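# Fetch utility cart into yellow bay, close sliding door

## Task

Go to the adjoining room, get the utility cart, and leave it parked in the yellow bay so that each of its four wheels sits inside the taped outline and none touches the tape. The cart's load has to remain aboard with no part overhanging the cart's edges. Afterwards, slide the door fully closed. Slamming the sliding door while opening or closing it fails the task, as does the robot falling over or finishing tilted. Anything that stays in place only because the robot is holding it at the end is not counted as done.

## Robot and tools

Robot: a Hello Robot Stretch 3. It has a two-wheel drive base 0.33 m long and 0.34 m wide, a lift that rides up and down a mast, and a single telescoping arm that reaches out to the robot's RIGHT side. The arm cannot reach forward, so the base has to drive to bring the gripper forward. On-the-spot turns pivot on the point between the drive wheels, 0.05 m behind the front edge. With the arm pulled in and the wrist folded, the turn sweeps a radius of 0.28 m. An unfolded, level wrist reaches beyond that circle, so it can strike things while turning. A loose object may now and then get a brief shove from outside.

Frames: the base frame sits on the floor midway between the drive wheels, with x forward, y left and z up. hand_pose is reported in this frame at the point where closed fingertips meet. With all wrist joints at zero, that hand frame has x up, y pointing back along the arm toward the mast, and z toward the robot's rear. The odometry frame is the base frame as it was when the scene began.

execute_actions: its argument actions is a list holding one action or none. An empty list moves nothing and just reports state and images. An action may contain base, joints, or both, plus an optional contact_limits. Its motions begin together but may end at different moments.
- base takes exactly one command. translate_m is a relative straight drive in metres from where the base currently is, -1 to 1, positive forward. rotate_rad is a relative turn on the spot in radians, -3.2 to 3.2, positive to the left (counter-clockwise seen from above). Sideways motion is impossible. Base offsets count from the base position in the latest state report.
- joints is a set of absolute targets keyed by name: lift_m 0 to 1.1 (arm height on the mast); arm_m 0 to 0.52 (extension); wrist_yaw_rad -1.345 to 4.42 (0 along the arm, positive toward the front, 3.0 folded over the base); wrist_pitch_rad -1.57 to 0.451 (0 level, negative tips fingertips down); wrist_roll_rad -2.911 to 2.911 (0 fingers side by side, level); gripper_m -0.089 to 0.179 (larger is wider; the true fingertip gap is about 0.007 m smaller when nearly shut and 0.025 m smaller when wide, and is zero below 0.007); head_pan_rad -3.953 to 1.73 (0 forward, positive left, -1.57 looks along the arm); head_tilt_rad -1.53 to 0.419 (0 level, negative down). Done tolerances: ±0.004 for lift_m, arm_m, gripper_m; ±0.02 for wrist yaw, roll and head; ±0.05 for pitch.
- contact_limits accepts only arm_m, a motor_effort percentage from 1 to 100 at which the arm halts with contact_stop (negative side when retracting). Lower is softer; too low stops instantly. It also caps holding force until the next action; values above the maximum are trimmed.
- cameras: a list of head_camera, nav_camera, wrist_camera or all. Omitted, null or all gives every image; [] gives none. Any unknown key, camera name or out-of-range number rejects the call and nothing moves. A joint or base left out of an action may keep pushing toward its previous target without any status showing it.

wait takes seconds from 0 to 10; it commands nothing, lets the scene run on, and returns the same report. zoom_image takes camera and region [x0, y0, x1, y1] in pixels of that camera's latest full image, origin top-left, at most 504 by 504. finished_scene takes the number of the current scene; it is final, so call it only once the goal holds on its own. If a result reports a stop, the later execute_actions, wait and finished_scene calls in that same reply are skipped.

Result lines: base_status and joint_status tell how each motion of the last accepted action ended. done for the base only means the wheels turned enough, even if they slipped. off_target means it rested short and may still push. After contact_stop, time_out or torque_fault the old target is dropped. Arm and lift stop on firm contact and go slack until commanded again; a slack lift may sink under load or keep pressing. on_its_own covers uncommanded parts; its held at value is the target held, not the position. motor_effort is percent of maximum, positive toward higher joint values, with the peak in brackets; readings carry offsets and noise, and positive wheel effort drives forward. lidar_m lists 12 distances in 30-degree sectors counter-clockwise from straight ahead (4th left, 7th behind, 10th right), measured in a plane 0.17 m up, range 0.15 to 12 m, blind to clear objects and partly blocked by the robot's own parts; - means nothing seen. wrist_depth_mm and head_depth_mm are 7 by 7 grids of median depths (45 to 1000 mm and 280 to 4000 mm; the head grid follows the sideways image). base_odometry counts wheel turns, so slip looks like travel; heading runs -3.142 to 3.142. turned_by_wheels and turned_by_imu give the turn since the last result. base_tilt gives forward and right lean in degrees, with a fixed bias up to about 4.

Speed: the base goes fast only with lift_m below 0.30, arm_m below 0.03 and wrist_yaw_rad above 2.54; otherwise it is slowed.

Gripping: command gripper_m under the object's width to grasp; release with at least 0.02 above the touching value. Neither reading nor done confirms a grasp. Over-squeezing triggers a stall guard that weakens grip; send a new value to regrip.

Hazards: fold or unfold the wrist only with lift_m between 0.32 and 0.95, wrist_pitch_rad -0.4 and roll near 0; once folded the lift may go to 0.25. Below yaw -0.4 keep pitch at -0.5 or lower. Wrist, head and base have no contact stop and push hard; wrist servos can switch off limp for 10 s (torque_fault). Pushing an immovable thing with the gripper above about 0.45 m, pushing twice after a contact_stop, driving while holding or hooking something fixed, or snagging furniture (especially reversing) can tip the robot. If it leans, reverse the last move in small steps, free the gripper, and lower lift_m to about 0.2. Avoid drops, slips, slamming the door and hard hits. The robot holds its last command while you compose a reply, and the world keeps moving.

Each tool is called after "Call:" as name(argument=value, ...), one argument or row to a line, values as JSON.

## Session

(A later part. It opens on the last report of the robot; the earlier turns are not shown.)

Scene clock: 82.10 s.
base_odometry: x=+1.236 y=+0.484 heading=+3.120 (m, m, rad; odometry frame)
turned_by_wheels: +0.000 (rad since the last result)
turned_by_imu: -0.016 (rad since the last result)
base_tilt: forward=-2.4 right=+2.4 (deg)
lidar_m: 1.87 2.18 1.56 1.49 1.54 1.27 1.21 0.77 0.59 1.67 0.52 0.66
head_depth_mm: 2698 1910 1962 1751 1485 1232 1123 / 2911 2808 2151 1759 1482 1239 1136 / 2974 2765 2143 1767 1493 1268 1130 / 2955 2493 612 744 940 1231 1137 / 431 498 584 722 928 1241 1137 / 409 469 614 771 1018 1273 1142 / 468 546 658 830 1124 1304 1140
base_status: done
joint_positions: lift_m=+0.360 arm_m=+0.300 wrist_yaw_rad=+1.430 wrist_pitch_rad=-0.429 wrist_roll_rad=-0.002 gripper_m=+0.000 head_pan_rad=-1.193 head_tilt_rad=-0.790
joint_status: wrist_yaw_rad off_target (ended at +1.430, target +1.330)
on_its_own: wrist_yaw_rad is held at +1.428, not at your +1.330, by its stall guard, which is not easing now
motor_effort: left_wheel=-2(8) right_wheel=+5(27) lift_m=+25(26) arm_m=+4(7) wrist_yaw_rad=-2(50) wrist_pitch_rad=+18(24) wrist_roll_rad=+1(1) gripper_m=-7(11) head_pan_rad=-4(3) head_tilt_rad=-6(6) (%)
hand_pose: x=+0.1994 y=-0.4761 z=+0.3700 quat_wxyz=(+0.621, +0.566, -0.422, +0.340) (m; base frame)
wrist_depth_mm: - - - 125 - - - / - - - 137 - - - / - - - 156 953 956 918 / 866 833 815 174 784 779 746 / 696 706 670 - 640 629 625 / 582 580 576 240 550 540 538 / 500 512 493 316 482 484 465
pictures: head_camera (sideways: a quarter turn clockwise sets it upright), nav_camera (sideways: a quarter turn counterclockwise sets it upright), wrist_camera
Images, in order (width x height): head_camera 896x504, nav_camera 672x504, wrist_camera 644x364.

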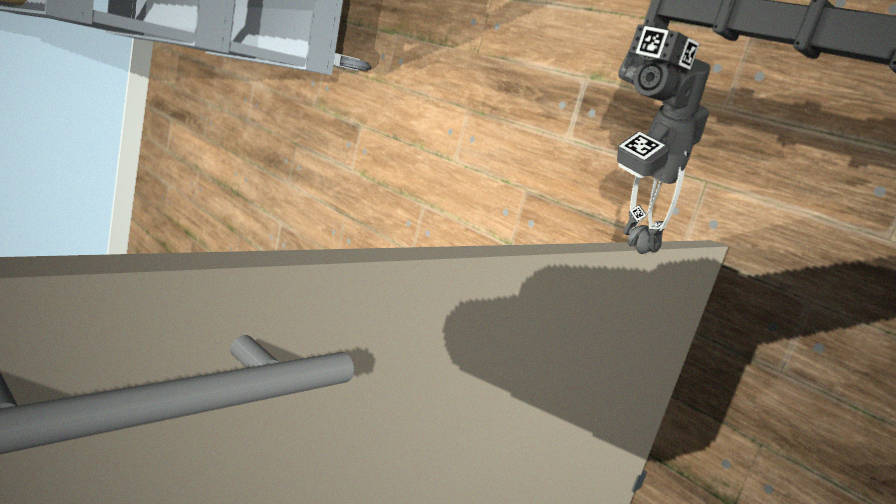

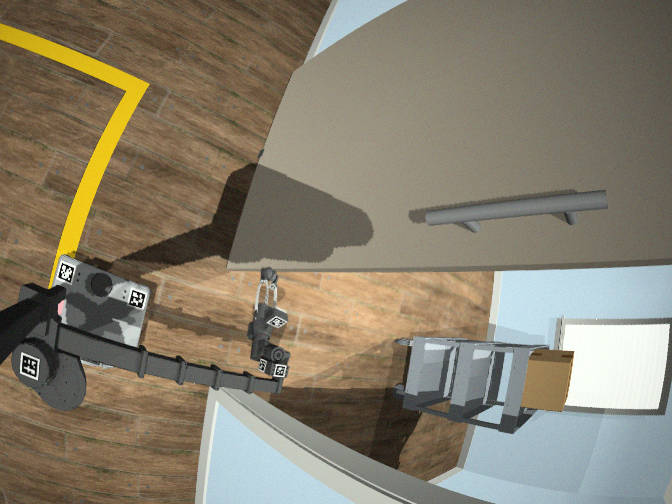

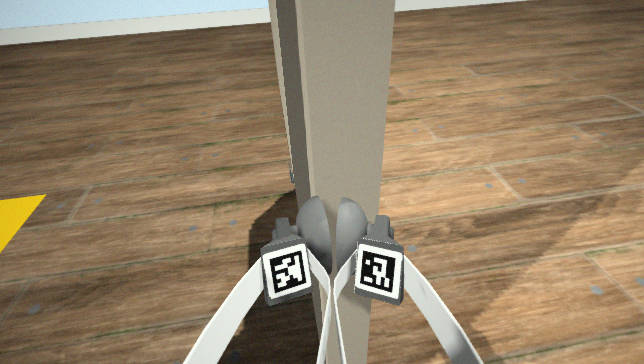

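Call:
execute_actions(
  actions=[
    {"base":{"translate_m":0.25},"joints":{"wrist_yaw_rad":1.45,"arm_m":0.31}},
  ],
)

Scene clock: 88.17 s.
base_odometry: x=+0.986 y=+0.490 heading=+3.119 (m, m, rad; odometry frame)
turned_by_wheels: +0.000 (rad since the last result)
turned_by_imu: -0.001 (rad since the last result)
base_tilt: forward=-2.4 right=+2.4 (deg)
lidar_m: 1.84 2.19 1.57 1.50 1.55 1.53 1.46 0.75 0.73 1.67 0.51 0.65
head_depth_mm: 2779 2740 2155 1756 1483 1258 1107 / 2862 2774 2147 1752 1482 1261 1128 / 3005 2796 2151 1771 1484 1266 1129 / 2915 2557 2039 780 939 1225 1129 / 423 489 580 708 920 1226 1138 / 423 465 583 757 1002 1271 1145 / 453 539 646 815 1102 1294 1140
base_status: done
joint_positions: lift_m=+0.360 arm_m=+0.310 wrist_yaw_rad=+1.505 wrist_pitch_rad=-0.428 wrist_roll_rad=-0.002 gripper_m=+0.000 head_pan_rad=-1.193 head_tilt_rad=-0.790
joint_status: wrist_yaw_rad off_target (ended at +1.505, target +1.450); the others done
on_its_own: wrist_yaw_rad is held at +1.495, not at your +1.450, by its stall guard, which is not easing now; wrist_yaw_rad is at rest, and its effort (-13) is outside its rest range (-12 to +12)
motor_effort: left_wheel=-2(8) right_wheel=+6(28) lift_m=+25(25) arm_m=+4(7) wrist_yaw_rad=-13(32) wrist_pitch_rad=+17(23) wrist_roll_rad=+1(0) gripper_m=-6(9) head_pan_rad=-5(4) head_tilt_rad=-5(6) (%)
hand_pose: x=+0.2012 y=-0.4694 z=+0.3701 quat_wxyz=(+0.608, +0.581, -0.401, +0.363) (m; base frame)
wrist_depth_mm: - - - 125 358 - - / - - - 138 394 - - / - - - 156 446 940 948 / 842 816 815 176 500 756 744 / 687 692 668 - 613 638 620 / 583 586 569 254 546 553 542 / 508 510 499 471 483 474 474
pictures: head_camera (sideways: a quarter turn clockwise sets it upright), nav_camera (sideways: a quarter turn counterclockwise sets it upright), wrist_camera
Images, in order (width x height): head_camera 896x504, nav_camera 672x504, wrist_camera 644x364.

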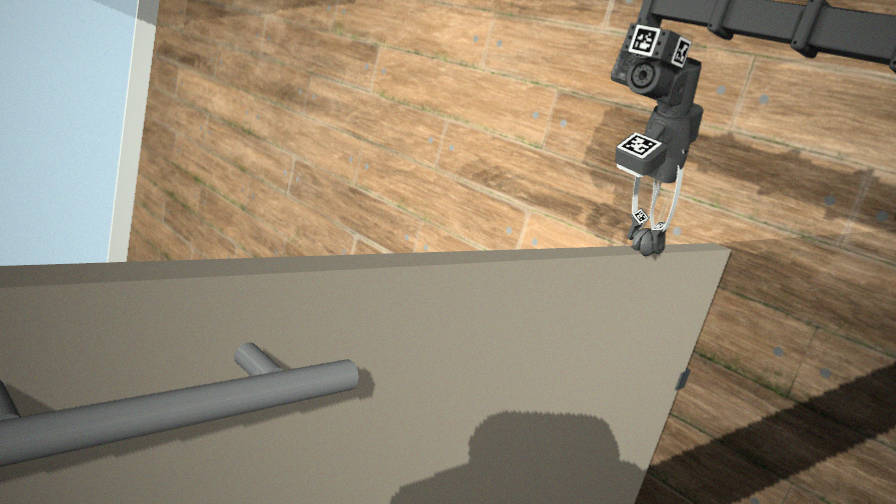

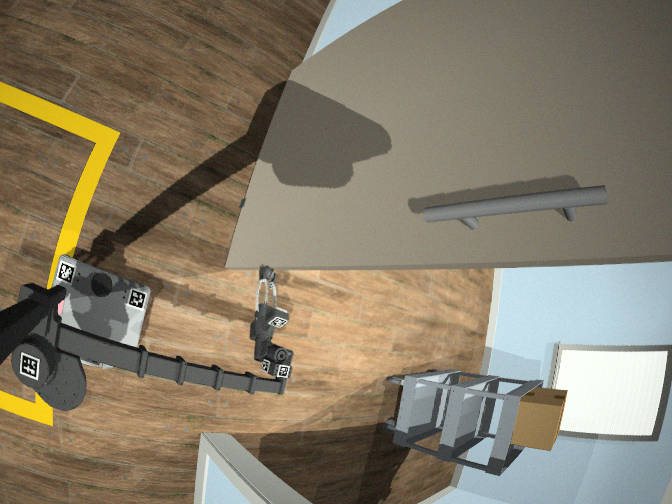

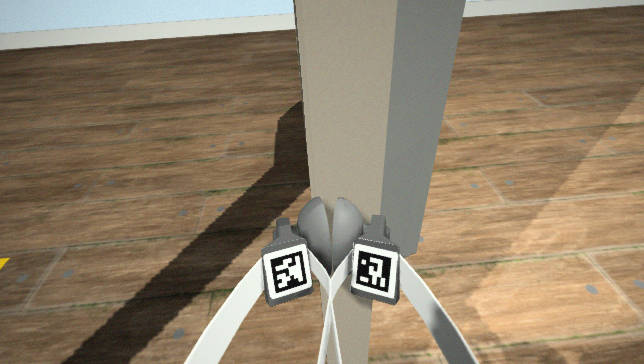

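Call:
execute_actions(
  actions=[
    {"base":{"translate_m":0.10},"joints":{"wrist_yaw_rad":1.5,"arm_m":0.32}},
  ],
)

Scene clock: 93.77 s.
base_odometry: x=+0.886 y=+0.492 heading=+3.119 (m, m, rad; odometry frame)
turned_by_wheels: +0.000 (rad since the last result)
turned_by_imu: +0.000 (rad since the last result)
base_tilt: forward=-2.3 right=+2.4 (deg)
lidar_m: 1.82 2.20 1.57 1.50 1.55 1.63 1.56 0.80 0.84 1.67 0.51 0.64
head_depth_mm: 2781 2755 2145 1755 1492 1254 1110 / 2925 2791 2165 1757 1477 1248 1128 / 3014 2746 2154 1760 1492 1274 1133 / 3006 2596 2047 1675 946 1224 1132 / 419 486 576 704 904 1221 1127 / 423 466 578 752 990 1276 1138 / 444 534 642 809 1089 1291 1144
base_status: done
joint_positions: lift_m=+0.360 arm_m=+0.320 wrist_yaw_rad=+1.559 wrist_pitch_rad=-0.428 wrist_roll_rad=-0.002 gripper_m=+0.000 head_pan_rad=-1.193 head_tilt_rad=-0.790
joint_status: wrist_yaw_rad off_target (ended at +1.559, target +1.500); the others done
on_its_own: wrist_yaw_rad is held at +1.553, not at your +1.500, by its stall guard, which is not easing now
motor_effort: left_wheel=+0(7) right_wheel=+2(27) lift_m=+25(25) arm_m=+4(7) wrist_yaw_rad=-8(44) wrist_pitch_rad=+17(22) wrist_roll_rad=+1(1) gripper_m=-5(10) head_pan_rad=-3(5) head_tilt_rad=-6(5) (%)
hand_pose: x=+0.2018 y=-0.4674 z=+0.3702 quat_wxyz=(+0.598, +0.592, -0.385, +0.380) (m; base frame)
wrist_depth_mm: - - - 125 261 272 - / - - - 138 285 304 - / - - - 157 322 863 915 / 868 820 799 174 360 735 745 / 686 689 672 - 413 630 629 / 584 572 572 516 516 547 536 / 517 500 493 481 487 478 475
pictures: head_camera (sideways: a quarter turn clockwise sets it upright), nav_camera (sideways: a quarter turn counterclockwise sets it upright), wrist_camera
Images, in order (width x height): head_camera 896x504, nav_camera 672x504, wrist_camera 644x364.

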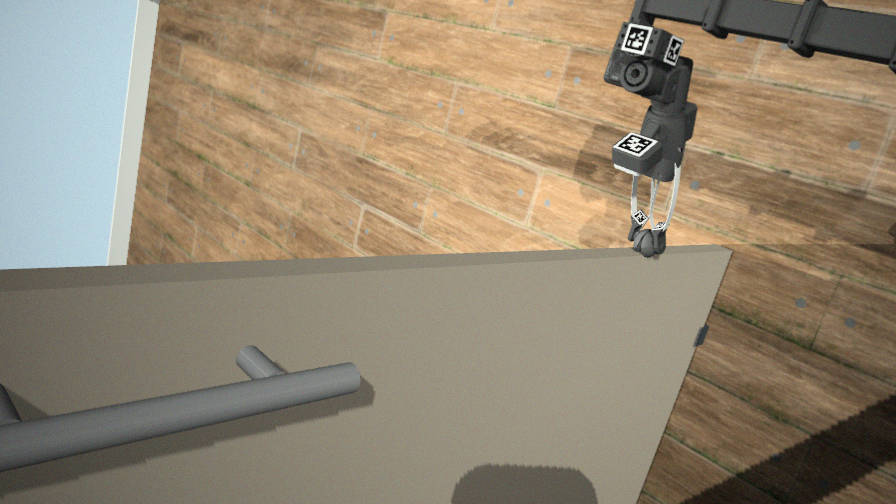

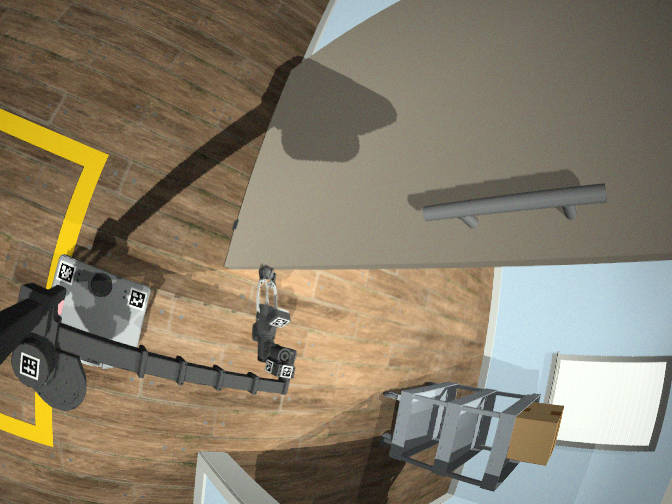

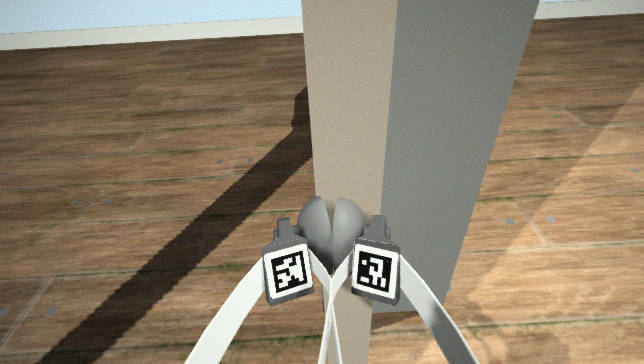

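Call:
execute_actions(
  actions=[
    {"base":{"translate_m":-0.25},"joints":{"wrist_yaw_rad":1.57,"arm_m":0.0,"gripper_m":0.12,"head_pan_rad":-1.57,"head_tilt_rad":-0.45}},
  ],
)

Scene clock: 102.90 s.
base_odometry: x=+1.136 y=+0.487 heading=+3.119 (m, m, rad; odometry frame)
turned_by_wheels: +0.000 (rad since the last result)
turned_by_imu: +0.002 (rad since the last result)
base_tilt: forward=-2.4 right=+2.4 (deg)
lidar_m: 1.86 2.19 1.57 1.50 1.54 1.37 1.31 0.77 0.63 1.66 0.66 0.66
head_depth_mm: 2770 3026 3259 2816 2031 1594 1316 / 2764 2959 2089 2159 1967 1601 1318 / 2761 1981 1915 2123 1953 1592 1315 / 2772 2971 2032 2238 1981 1598 1320 / 2767 3072 3297 2834 2053 1610 1334 / 2774 3008 3275 2828 2066 1616 1319 / 2754 3020 3280 2844 2051 1610 1326
base_status: done
joint_positions: lift_m=+0.360 arm_m=+0.002 wrist_yaw_rad=+1.570 wrist_pitch_rad=-0.419 wrist_roll_rad=-0.002 gripper_m=+0.120 head_pan_rad=-1.563 head_tilt_rad=-0.458
joint_status: all done
joint sent to its limit — the command would take arm_m past its lower limit, so that joint was sent only as far as its limit.
motor_effort: left_wheel=+1(2) right_wheel=-1(5) lift_m=+26(25) arm_m=-3(4) wrist_yaw_rad=+0(7) wrist_pitch_rad=+12(17) wrist_roll_rad=+1(0) gripper_m=+0(94) head_pan_rad=-4(35) head_tilt_rad=+5(29) (%)
hand_pose: x=+0.2029 y=-0.1475 z=+0.3721 quat_wxyz=(+0.594, +0.592, -0.384, +0.385) (m; base frame)
wrist_depth_mm: - - - - - 550 374 / - - - - - 563 414 / - - - - 964 576 842 / 844 841 806 805 798 575 733 / 706 707 688 674 656 557 637 / 579 586 571 558 565 - 548 / 517 518 494 489 487 485 479
pictures: head_camera (sideways: a quarter turn clockwise sets it upright), nav_camera (sideways: a quarter turn counterclockwise sets it upright), wrist_camera
Images, in order (width x height): head_camera 896x504, nav_camera 672x504, wrist_camera 644x364.

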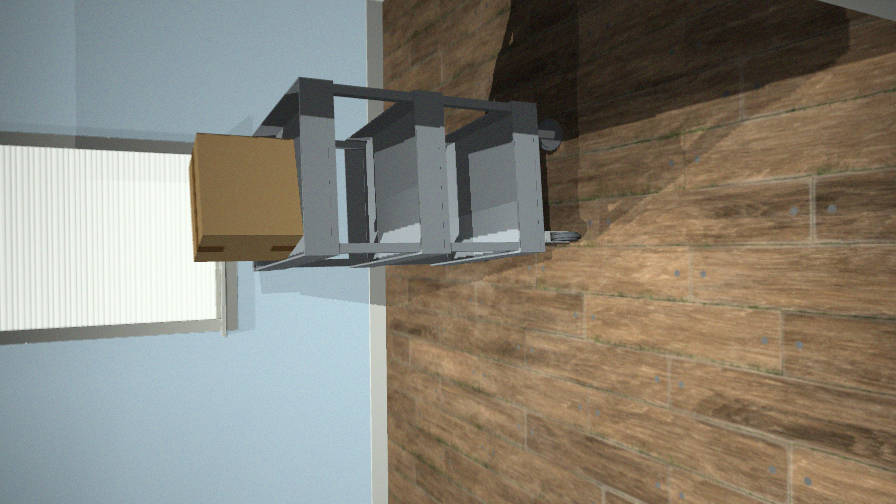

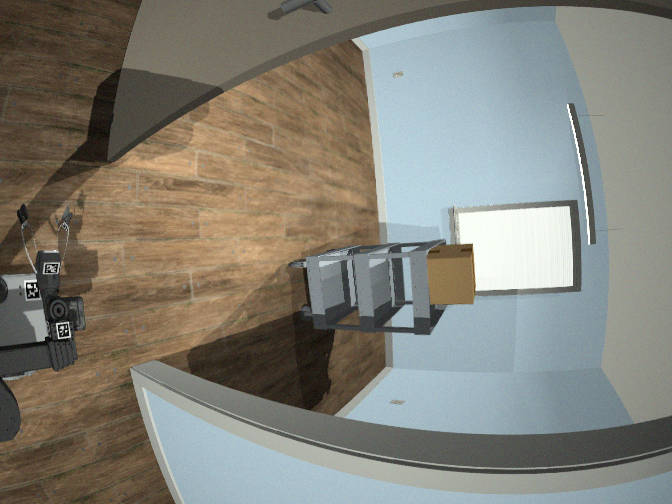

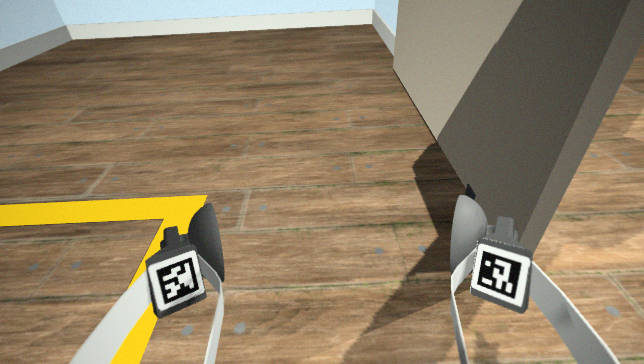

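Call:
execute_actions(
  actions=[
    {"base":{"translate_m":0.08}},
  ],
  cameras=[],
)

Call:
execute_actions(
  actions=[
    {"base":{"rotate_rad":-1.54},"joints":{"head_pan_rad":-0.1,"head_tilt_rad":-0.6,"gripper_m":0.15,"wrist_pitch_rad":-0.1}},
  ],
)

Scene clock: 112.57 s.
base_odometry: x=+1.056 y=+0.489 heading=+3.119 (m, m, rad; odometry frame)
turned_by_wheels: +0.000 (rad since the last result)
turned_by_imu: +0.000 (rad since the last result)
base_tilt: forward=-2.4 right=+2.4 (deg)
lidar_m: 1.85 2.19 1.57 1.50 1.54 1.46 1.39 0.77 0.68 1.66 0.60 0.65
head_depth_mm: 2798 3027 3216 2698 2024 1592 1321 / 2774 2960 2076 2113 1950 1608 1319 / 2797 1987 1921 2149 1966 1595 1313 / 2752 3000 3229 2554 2047 1613 1321 / 2749 3011 3258 2799 2052 1600 1322 / 2739 3028 3291 2828 2034 1608 1326 / 2777 2985 3267 2830 2046 1617 1324
base_status: done
joint_positions: lift_m=+0.360 arm_m=+0.002 wrist_yaw_rad=+1.570 wrist_pitch_rad=-0.419 wrist_roll_rad=-0.002 gripper_m=+0.120 head_pan_rad=-1.563 head_tilt_rad=-0.458
joint_status: not commanded
motor_effort: left_wheel=+1(4) right_wheel=-1(2) lift_m=+25(26) arm_m=-3(2) wrist_yaw_rad=+1(0) wrist_pitch_rad=+12(12) wrist_roll_rad=+1(0) gripper_m=+1(0) head_pan_rad=-4(5) head_tilt_rad=+5(4) (%)
hand_pose: x=+0.2029 y=-0.1475 z=+0.3722 quat_wxyz=(+0.594, +0.592, -0.384, +0.385) (m; base frame)
wrist_depth_mm: - - - - - 557 369 / - - - - - 557 372 / - - - - 941 559 380 / 864 837 812 800 784 568 395 / 704 685 693 651 654 508 446 / 587 605 569 570 565 - 542 / 520 511 503 495 492 487 485
pictures: none
No camera images: the call's "cameras" was empty. Leave "cameras" out to get every camera's image.

Scene clock: 115.93 s.
base_odometry: x=+1.056 y=+0.489 heading=+1.580 (m, m, rad; odometry frame)
turned_by_wheels: -1.540 (rad since the last result)
turned_by_imu: -1.546 (rad since the last result)
base_tilt: forward=-2.4 right=+2.4 (deg)
lidar_m: 1.66 0.60 0.67 2.11 2.11 1.55 1.50 1.56 1.44 1.39 0.74 0.68
head_depth_mm: 2855 3084 3074 2205 1735 1429 1163 / 2841 3062 2894 2141 1758 1439 1214 / 2727 1842 2176 2071 1746 1437 1224 / 2661 1778 1975 2069 1744 1439 1223 / 2739 3066 2976 2261 1753 1440 1227 / 2733 3037 3072 2241 1771 1442 1233 / 2758 3027 3154 2282 1773 1448 1224
base_status: done
joint_positions: lift_m=+0.360 arm_m=+0.002 wrist_yaw_rad=+1.570 wrist_pitch_rad=-0.122 wrist_roll_rad=-0.002 gripper_m=+0.150 head_pan_rad=-0.107 head_tilt_rad=-0.592
joint_status: all done
motor_effort: left_wheel=+2(5) right_wheel=-3(5) lift_m=+25(26) arm_m=-2(3) wrist_yaw_rad=+1(1) wrist_pitch_rad=+13(14) wrist_roll_rad=+0(0) gripper_m=+0(93) head_pan_rad=+5(50) head_tilt_rad=-4(23) (%)
hand_pose: x=+0.2301 y=-0.1474 z=+0.4434 quat_wxyz=(+0.531, +0.529, -0.468, +0.469) (m; base frame)
wrist_depth_mm: - - - - - - 386 / - - - - - - 409 / - - - - - 550 426 / - - - - - 551 451 / - - - - - 961 486 / 849 - 810 788 805 713 509 / 658 679 655 647 657 566 549
pictures: head_camera (sideways: a quarter turn clockwise sets it upright), nav_camera (sideways: a quarter turn counterclockwise sets it upright), wrist_camera
Images, in order (width x height): head_camera 896x504, nav_camera 672x504, wrist_camera 644x364.

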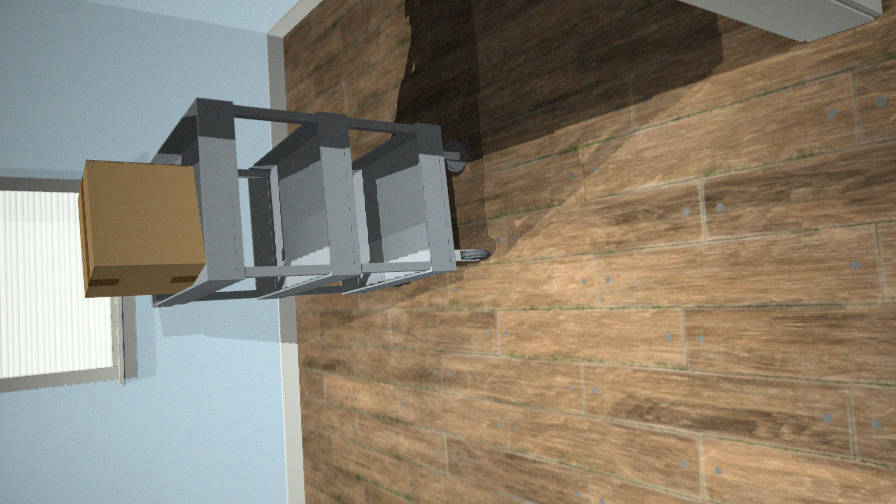

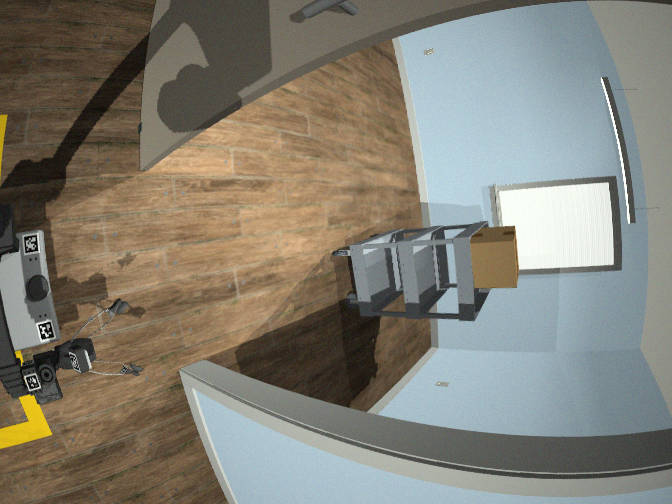

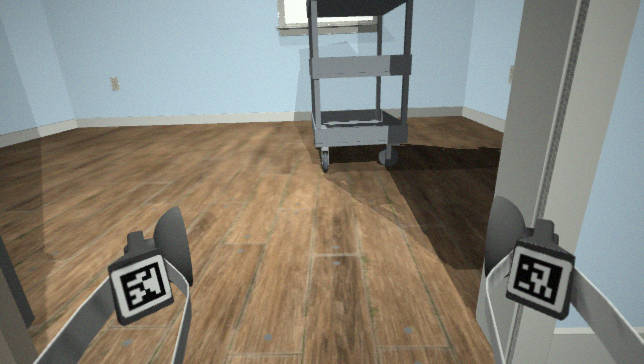

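Call:
execute_actions(
  actions=[
    {"base":{"translate_m":1.0},"joints":{"lift_m":0.27,"wrist_pitch_rad":0.0,"head_pan_rad":-0.1,"head_tilt_rad":-0.8}},
  ],
)

Scene clock: 131.90 s.
base_odometry: x=+1.047 y=+1.489 heading=+1.580 (m, m, rad; odometry frame)
turned_by_wheels: +0.000 (rad since the last result)
turned_by_imu: +0.000 (rad since the last result)
base_tilt: forward=-2.3 right=+2.4 (deg)
lidar_m: 0.66 2.36 2.45 1.35 0.65 0.61 2.50 0.63 0.57 1.40 1.45 0.69
head_depth_mm: 893 1008 817 1134 1358 1279 1129 / 848 965 880 1109 1366 1285 1131 / 809 934 794 1113 1318 1287 1129 / 891 985 1186 1220 1398 1287 1138 / 1955 2259 2177 1769 1502 1284 1135 / 1939 2263 2181 1775 1504 1301 1140 / 1944 2214 2206 1785 1504 1300 1141
base_status: done
joint_positions: lift_m=+0.271 arm_m=+0.002 wrist_yaw_rad=+1.570 wrist_pitch_rad=-0.022 wrist_roll_rad=-0.002 gripper_m=+0.150 head_pan_rad=-0.107 head_tilt_rad=-0.790
joint_status: all done
motor_effort: left_wheel=+2(6) right_wheel=-4(4) lift_m=+11(22) arm_m=-3(2) wrist_yaw_rad=+0(1) wrist_pitch_rad=+13(16) wrist_roll_rad=+0(1) gripper_m=+0(1) head_pan_rad=+5(5) head_tilt_rad=-6(26) (%)
hand_pose: x=+0.2343 y=-0.1474 z=+0.3796 quat_wxyz=(+0.507, +0.505, -0.494, +0.495) (m; base frame)
wrist_depth_mm: - - - - - 554 - / - - - 563 559 576 - / - - - - - - - / - - - - - - - / - - - 633 640 655 - / 830 - 796 778 793 694 778 / 678 625 623 617 613 600 588
pictures: head_camera (sideways: a quarter turn clockwise sets it upright), nav_camera (sideways: a quarter turn counterclockwise sets it upright), wrist_camera
Images, in order (width x height): head_camera 896x504, nav_camera 672x504, wrist_camera 644x364.

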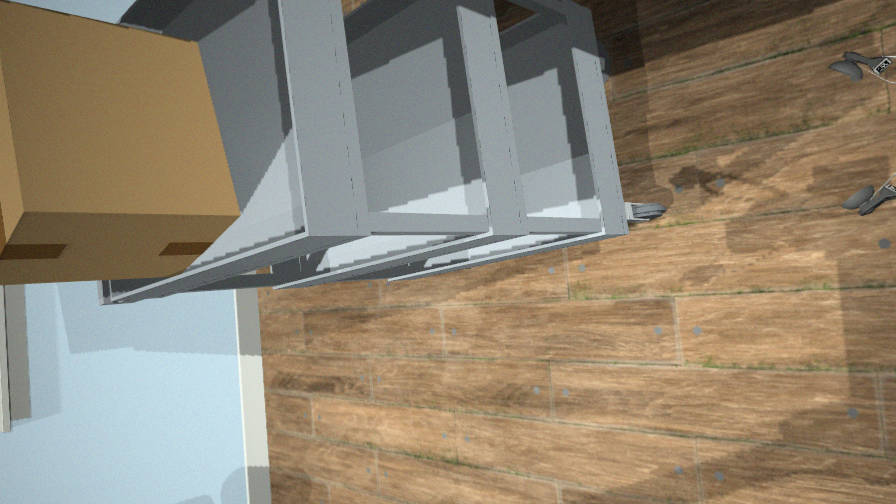

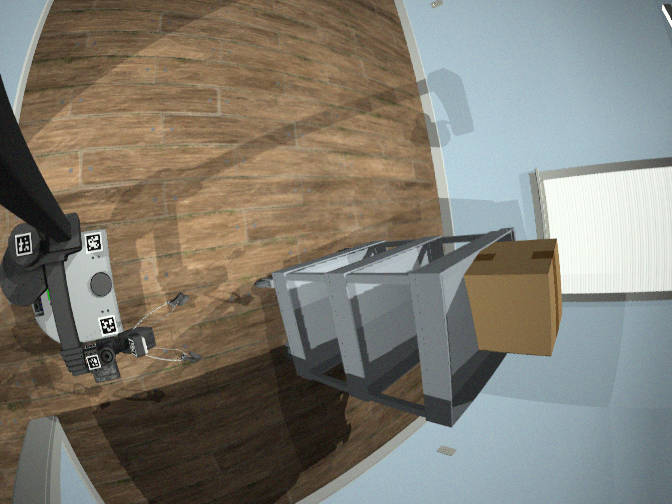

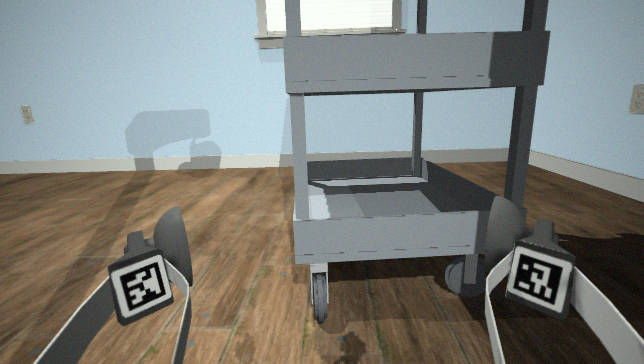

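Call:
execute_actions(
  actions=[
    {"base":{"rotate_rad":0.065},"joints":{"lift_m":0.25}},
  ],
  cameras=[],
)

Call:
execute_actions(
  actions=[
    {"base":{"translate_m":0.33},"joints":{"head_tilt_rad":-1.0,"head_pan_rad":-0.3}},
  ],
)

Scene clock: 138.53 s.
base_odometry: x=+1.047 y=+1.489 heading=+1.645 (m, m, rad; odometry frame)
turned_by_wheels: +0.065 (rad since the last result)
turned_by_imu: +0.066 (rad since the last result)
base_tilt: forward=-2.3 right=+2.4 (deg)
lidar_m: 0.67 2.42 2.42 1.10 0.65 0.61 2.50 0.60 0.57 1.39 1.48 0.68
head_depth_mm: 846 958 804 1108 1352 1279 1127 / 812 942 790 1115 1336 1285 1130 / 834 949 807 1058 1257 1288 1130 / 1913 2137 2032 1689 1459 1289 1137 / 1982 2272 2187 1773 1500 1293 1133 / 1983 2278 2213 1771 1502 1307 1139 / 1979 2271 2224 1793 1495 1295 1141
base_status: done
joint_positions: lift_m=+0.251 arm_m=+0.002 wrist_yaw_rad=+1.570 wrist_pitch_rad=-0.021 wrist_roll_rad=-0.002 gripper_m=+0.150 head_pan_rad=-0.107 head_tilt_rad=-0.790
joint_status: all done
motor_effort: left_wheel=-2(2) right_wheel=+2(3) lift_m=+11(11) arm_m=-3(3) wrist_yaw_rad=+1(1) wrist_pitch_rad=+13(13) wrist_roll_rad=+1(1) gripper_m=+1(0) head_pan_rad=+4(4) head_tilt_rad=-6(6) (%)
hand_pose: x=+0.2343 y=-0.1474 z=+0.3598 quat_wxyz=(+0.506, +0.504, -0.494, +0.495) (m; base frame)
wrist_depth_mm: - - - - 537 526 - / - - - - 576 683 - / - - - - - - - / - - - - - 923 - / - - - 618 603 600 985 / 793 - 769 702 738 681 748 / 636 605 600 596 576 566 567
pictures: none
No camera images: the call's "cameras" was empty. Leave "cameras" out to get every camera's image.

Scene clock: 143.07 s.
base_odometry: x=+1.022 y=+1.818 heading=+1.644 (m, m, rad; odometry frame)
turned_by_wheels: +0.000 (rad since the last result)
turned_by_imu: +0.000 (rad since the last result)
base_tilt: forward=-2.3 right=+2.4 (deg)
lidar_m: 0.45 2.07 2.40 2.12 0.91 0.84 2.83 0.82 1.05 1.42 0.47 0.35
head_depth_mm: 671 743 644 907 1195 1200 1101 / 619 719 646 894 1158 1202 1113 / 576 694 648 602 886 1199 1114 / 595 707 655 935 1285 1206 1117 / 735 797 1622 1496 1332 1208 1106 / 1777 1965 1734 1529 1356 1216 1103 / 1759 1976 1736 1525 1363 1222 1109
base_status: done
joint_positions: lift_m=+0.251 arm_m=+0.002 wrist_yaw_rad=+1.570 wrist_pitch_rad=-0.021 wrist_roll_rad=-0.002 gripper_m=+0.150 head_pan_rad=-0.293 head_tilt_rad=-0.988
joint_status: all done
motor_effort: left_wheel=-2(3) right_wheel=+1(5) lift_m=+11(11) arm_m=-3(3) wrist_yaw_rad=+1(1) wrist_pitch_rad=+13(13) wrist_roll_rad=+1(0) gripper_m=+0(0) head_pan_rad=-4(26) head_tilt_rad=-7(30) (%)
hand_pose: x=+0.2343 y=-0.1474 z=+0.3598 quat_wxyz=(+0.506, +0.504, -0.494, +0.495) (m; base frame)
wrist_depth_mm: - - - 225 223 225 225 / - - - 261 582 686 - / - - - - - - - / - - - 858 872 893 - / - - - 670 664 650 561 / 795 - 777 481 480 451 466 / 628 611 598 292 293 292 288
pictures: head_camera (sideways: a quarter turn clockwise sets it upright), nav_camera (sideways: a quarter turn counterclockwise sets it upright), wrist_camera
Images, in order (width x height): head_camera 896x504, nav_camera 672x504, wrist_camera 644x364.

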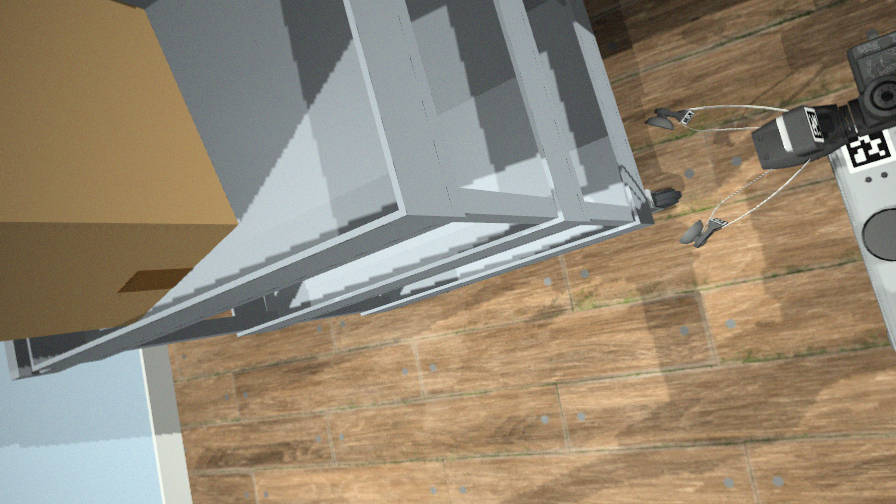

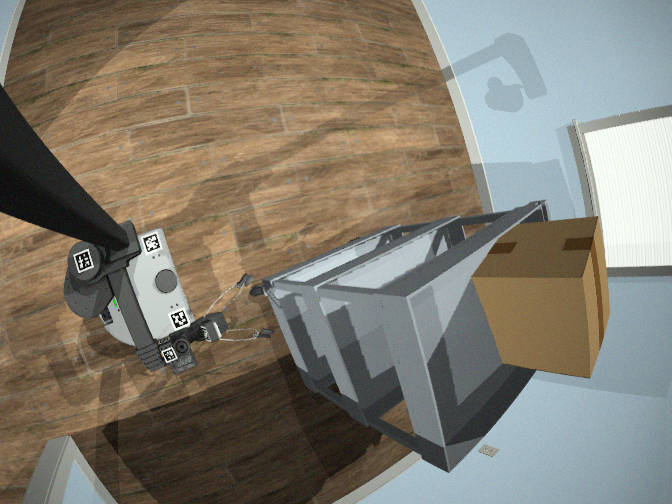

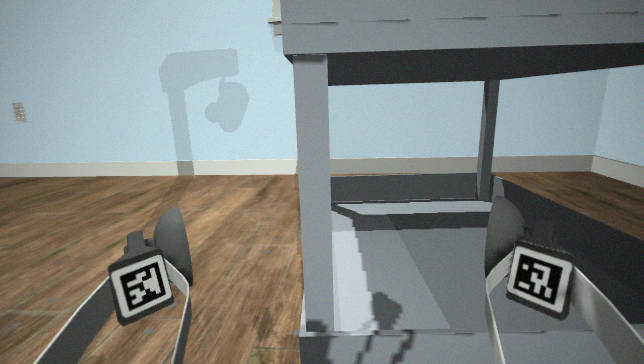

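Call:
execute_actions(
  actions=[
    {"base":{"translate_m":0.13}},
  ],
  cameras=["wrist_camera","head_camera"],
)

Scene clock: 147.03 s.
base_odometry: x=+1.013 y=+1.947 heading=+1.644 (m, m, rad; odometry frame)
turned_by_wheels: +0.000 (rad since the last result)
turned_by_imu: +0.000 (rad since the last result)
base_tilt: forward=-2.3 right=+2.4 (deg)
lidar_m: 0.44 1.93 2.39 2.34 1.08 0.94 2.95 0.94 1.25 1.43 0.28 0.23
head_depth_mm: 495 617 641 564 777 1168 1103 / 459 562 639 565 530 1116 1108 / 455 539 625 558 623 1066 1112 / 530 637 648 935 1279 1209 1116 / 779 808 1659 1479 1343 1211 1105 / 1671 1927 1723 1519 1350 1214 1107 / 1638 1881 1733 1503 1348 1217 1106
base_status: done
joint_positions: lift_m=+0.251 arm_m=+0.002 wrist_yaw_rad=+1.570 wrist_pitch_rad=-0.021 wrist_roll_rad=-0.002 gripper_m=+0.150 head_pan_rad=-0.293 head_tilt_rad=-0.988
joint_status: not commanded
motor_effort: left_wheel=-2(3) right_wheel=+2(5) lift_m=+11(11) arm_m=-2(3) wrist_yaw_rad=+1(0) wrist_pitch_rad=+13(13) wrist_roll_rad=+0(0) gripper_m=+1(1) head_pan_rad=-4(4) head_tilt_rad=-7(7) (%)
hand_pose: x=+0.2343 y=-0.1474 z=+0.3598 quat_wxyz=(+0.506, +0.504, -0.494, +0.495) (m; base frame)
wrist_depth_mm: - - - 113 150 156 164 / - - - 118 589 653 - / - - - 123 - - - / - - - 127 - 743 - / - - - 133 660 663 558 / 783 - 759 139 479 453 459 / 640 602 592 145 378 372 367
pictures: head_camera (sideways: a quarter turn clockwise sets it upright), wrist_camera
Images, in order (width x height): head_camera 896x504, wrist_camera 644x364.

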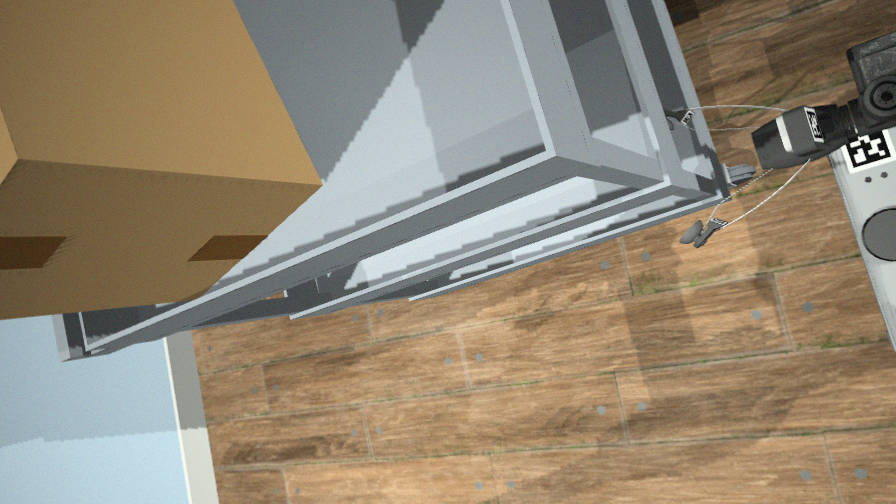

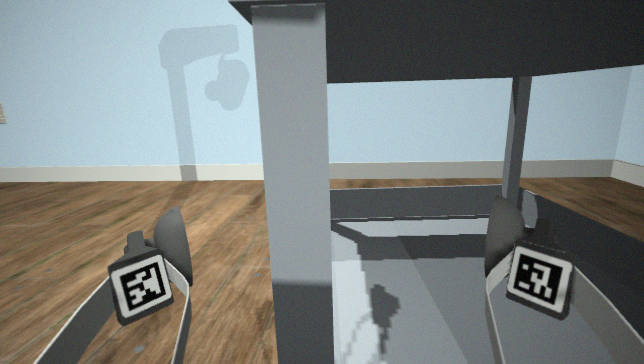

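Call:
execute_actions(
  actions=[
    {"base":{"translate_m":0.02}},
  ],
  cameras=[],
)

Call:
execute_actions(
  actions=[
    {"joints":{"gripper_m":-0.03}},
  ],
  cameras=["wrist_camera","nav_camera"],
)

Scene clock: 150.03 s.
base_odometry: x=+1.011 y=+1.967 heading=+1.644 (m, m, rad; odometry frame)
turned_by_wheels: +0.000 (rad since the last result)
turned_by_imu: +0.000 (rad since the last result)
base_tilt: forward=-2.3 right=+2.4 (deg)
lidar_m: 0.44 1.90 2.38 2.34 1.11 0.96 2.98 0.96 1.27 1.43 0.25 0.21
head_depth_mm: 469 584 642 565 528 1156 1106 / 434 531 630 566 521 1073 1111 / 441 522 619 558 575 1031 1110 / 520 626 648 932 1281 1208 1116 / 770 796 1657 1486 1344 1216 1106 / 1652 1906 1727 1515 1350 1217 1104 / 1625 1885 1738 1521 1353 1216 1115
base_status: done
joint_positions: lift_m=+0.251 arm_m=+0.002 wrist_yaw_rad=+1.570 wrist_pitch_rad=-0.021 wrist_roll_rad=-0.002 gripper_m=+0.150 head_pan_rad=-0.293 head_tilt_rad=-0.988
joint_status: not commanded
motor_effort: left_wheel=-2(2) right_wheel=+2(5) lift_m=+12(11) arm_m=-2(3) wrist_yaw_rad=+1(0) wrist_pitch_rad=+13(13) wrist_roll_rad=+1(0) gripper_m=+0(0) head_pan_rad=-4(4) head_tilt_rad=-7(7) (%)
hand_pose: x=+0.2343 y=-0.1474 z=+0.3598 quat_wxyz=(+0.506, +0.504, -0.494, +0.495) (m; base frame)
wrist_depth_mm: - - - 95 150 157 164 / - - - 98 593 650 - / - - - 102 - - - / - - - 106 - - - / - - - 111 659 656 562 / 799 - 722 116 481 450 468 / 632 619 580 121 375 376 372
pictures: none
No camera images: the call's "cameras" was empty. Leave "cameras" out to get every camera's image.

Scene clock: 152.60 s.
base_odometry: x=+1.011 y=+1.967 heading=+1.644 (m, m, rad; odometry frame)
turned_by_wheels: +0.000 (rad since the last result)
turned_by_imu: +0.000 (rad since the last result)
base_tilt: forward=-2.4 right=+2.4 (deg)
lidar_m: 0.44 1.90 2.39 2.34 1.10 0.96 2.97 0.95 1.27 1.43 0.25 0.21
head_depth_mm: 469 585 644 565 527 1152 1108 / 433 530 629 566 518 1074 1104 / 442 521 621 560 580 985 1112 / 520 626 651 935 1282 1210 1111 / 774 795 1666 1490 1346 1205 1105 / 1656 1900 1723 1511 1345 1216 1108 / 1611 1874 1743 1522 1363 1221 1108
base_status: not commanded
joint_positions: lift_m=+0.251 arm_m=+0.002 wrist_yaw_rad=+1.623 wrist_pitch_rad=-0.021 wrist_roll_rad=+0.004 gripper_m=-0.028 head_pan_rad=-0.293 head_tilt_rad=-0.988
joint_status: all done
on_its_own: wrist_yaw_rad is held at +1.622, not at your +1.570, by its stall guard, which is not easing now
motor_effort: left_wheel=-1(2) right_wheel=+3(2) lift_m=+11(11) arm_m=+0(2) wrist_yaw_rad=+0(46) wrist_pitch_rad=+13(13) wrist_roll_rad=-2(2) gripper_m=-39(100) head_pan_rad=-4(4) head_tilt_rad=-7(7) (%)
hand_pose: x=+0.2340 y=-0.1336 z=+0.3597 quat_wxyz=(+0.492, +0.519, -0.482, +0.506) (m; base frame)
wrist_depth_mm: - - - 93 152 159 170 / - - - 97 604 - - / - - - 101 - - - / - - - 105 - - - / - - - 109 704 633 545 / 796 777 765 114 447 466 464 / 620 608 604 119 383 369 365
pictures: nav_camera (sideways: a quarter turn counterclockwise sets it upright), wrist_camera
Images, in order (width x height): nav_camera 672x504, wrist_camera 644x364.

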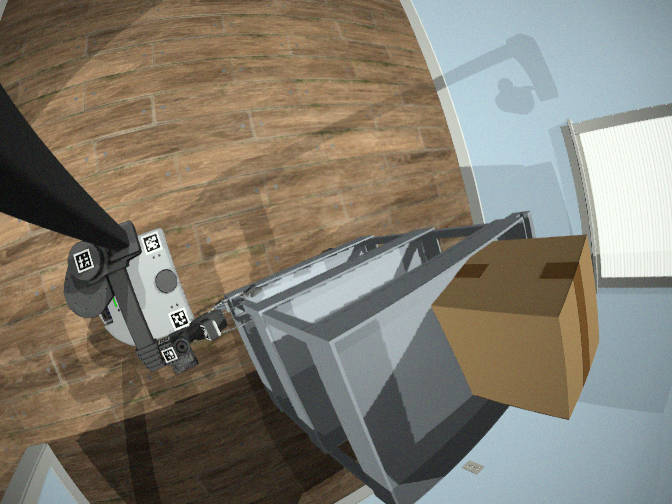

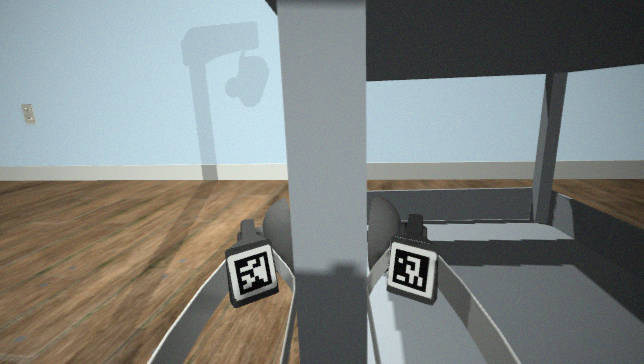

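Call:
execute_actions(
  actions=[
    {"base":{"rotate_rad":-0.15},"joints":{"wrist_yaw_rad":1.75,"gripper_m":-0.04}},
  ],
  cameras=["wrist_camera"],
)

Call:
execute_actions(
  actions=[
    {"base":{"translate_m":-0.3},"joints":{"gripper_m":-0.035,"head_pan_rad":-0.3,"head_tilt_rad":-1.0}},
  ],
)

Scene clock: 161.10 s.
base_odometry: x=+1.011 y=+1.967 heading=+1.495 (m, m, rad; odometry frame)
turned_by_wheels: -0.150 (rad since the last result)
turned_by_imu: -0.149 (rad since the last result)
base_tilt: forward=-2.3 right=+2.4 (deg)
lidar_m: 0.29 1.83 2.37 2.34 1.29 0.95 1.03 0.96 1.10 1.43 0.27 0.20
head_depth_mm: 556 699 645 565 808 1184 1107 / 493 612 644 567 521 1153 1113 / 444 536 629 568 514 793 1113 / 419 498 613 570 847 1174 1117 / 459 568 642 968 1331 1213 1100 / 537 688 1631 1506 1342 1218 1105 / 1589 1856 1721 1519 1352 1224 1109
base_status: done
joint_positions: lift_m=+0.251 arm_m=+0.002 wrist_yaw_rad=+1.748 wrist_pitch_rad=-0.021 wrist_roll_rad=+0.006 gripper_m=-0.038 head_pan_rad=-0.293 head_tilt_rad=-0.988
joint_status: all done
motor_effort: left_wheel=+2(2) right_wheel=-11(14) lift_m=+12(12) arm_m=+1(1) wrist_yaw_rad=+2(45) wrist_pitch_rad=+13(13) wrist_roll_rad=-2(3) gripper_m=-43(100) head_pan_rad=-4(4) head_tilt_rad=-7(7) (%)
hand_pose: x=+0.2303 y=-0.1017 z=+0.3598 quat_wxyz=(+0.458, +0.548, -0.449, +0.536) (m; base frame)
wrist_depth_mm: - - - 95 152 159 170 / - - - 99 589 664 - / - - - 102 - - - / - - - 106 - 708 - / - - - 110 712 639 549 / 798 781 783 116 446 469 456 / 625 614 601 121 378 371 367
pictures: wrist_camera
Images, in order (width x height): wrist_camera 644x364.

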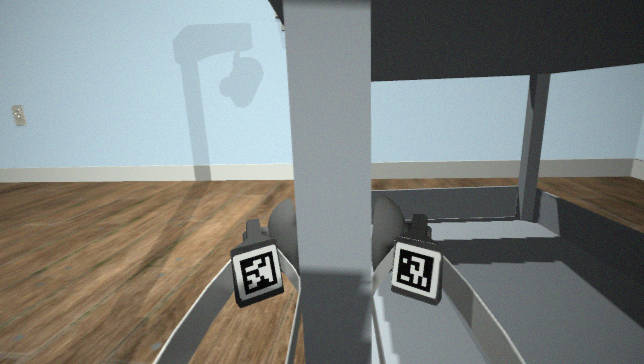

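Scene clock: 165.20 s.
base_odometry: x=+0.989 y=+1.668 heading=+1.495 (m, m, rad; odometry frame)
turned_by_wheels: +0.000 (rad since the last result)
turned_by_imu: +0.002 (rad since the last result)
base_tilt: forward=-2.4 right=+2.3 (deg)
lidar_m: 0.28 2.13 2.47 2.31 0.83 0.70 2.68 0.77 0.73 1.46 0.32 0.21
head_depth_mm: 2111 728 641 567 873 1193 1103 / 589 713 645 566 751 1189 1111 / 507 617 646 569 514 998 1118 / 443 527 623 569 845 1170 1117 / 422 507 622 855 1281 1210 1102 / 461 579 668 1442 1346 1215 1099 / 520 684 1670 1519 1349 1210 1108
base_status: done
joint_positions: lift_m=+0.250 arm_m=+0.002 wrist_yaw_rad=+1.702 wrist_pitch_rad=-0.018 wrist_roll_rad=+0.006 gripper_m=-0.015 head_pan_rad=-0.293 head_tilt_rad=-0.988
joint_status: gripper_m off_target (ended at -0.015, target -0.035); the others done
on_its_own: wrist_yaw_rad is held at +1.694, not at your +1.750, by its stall guard, which is not easing now; gripper_m is held at -0.017, not at your -0.035, by its stall guard, which is still easing
motor_effort: left_wheel=+3(5) right_wheel=-9(20) lift_m=+12(13) arm_m=+0(0) wrist_yaw_rad=-11(53) wrist_pitch_rad=+11(13) wrist_roll_rad=-2(3) gripper_m=-29(42) head_pan_rad=-3(5) head_tilt_rad=-7(8) (%)
hand_pose: x=+0.2322 y=-0.1134 z=+0.3605 quat_wxyz=(+0.470, +0.538, -0.462, +0.526) (m; base frame)
wrist_depth_mm: - - - 107 147 156 165 / - - - 111 575 713 - / - - - 115 - - - / - - - 119 810 - - / - - - 124 686 602 527 / 835 800 795 130 460 468 435 / 618 606 612 135 381 376 366
pictures: head_camera (sideways: a quarter turn clockwise sets it upright), nav_camera (sideways: a quarter turn counterclockwise sets it upright), wrist_camera
Images, in order (width x height): head_camera 896x504, nav_camera 672x504, wrist_camera 644x364.

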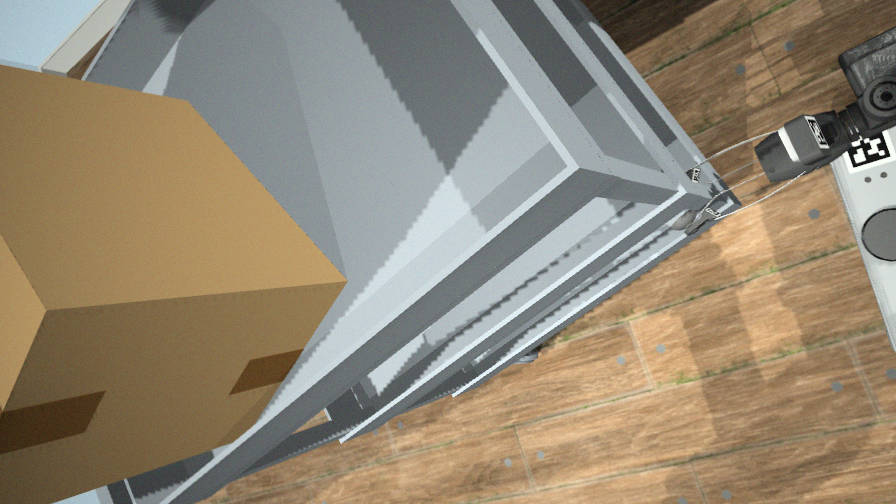

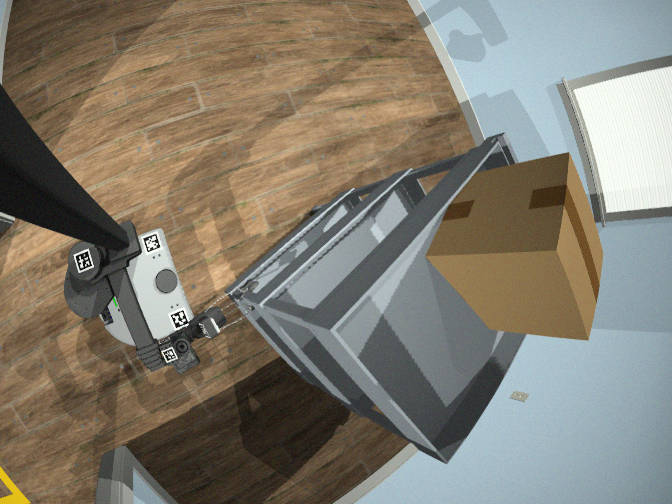

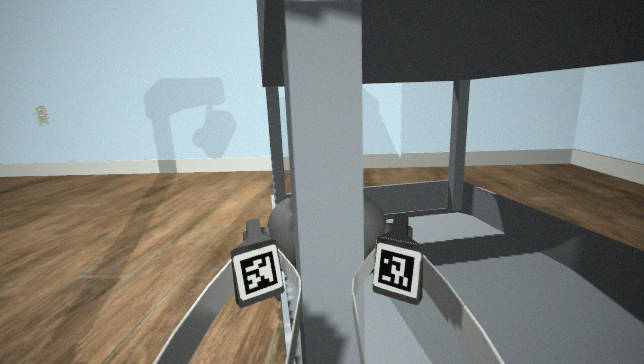

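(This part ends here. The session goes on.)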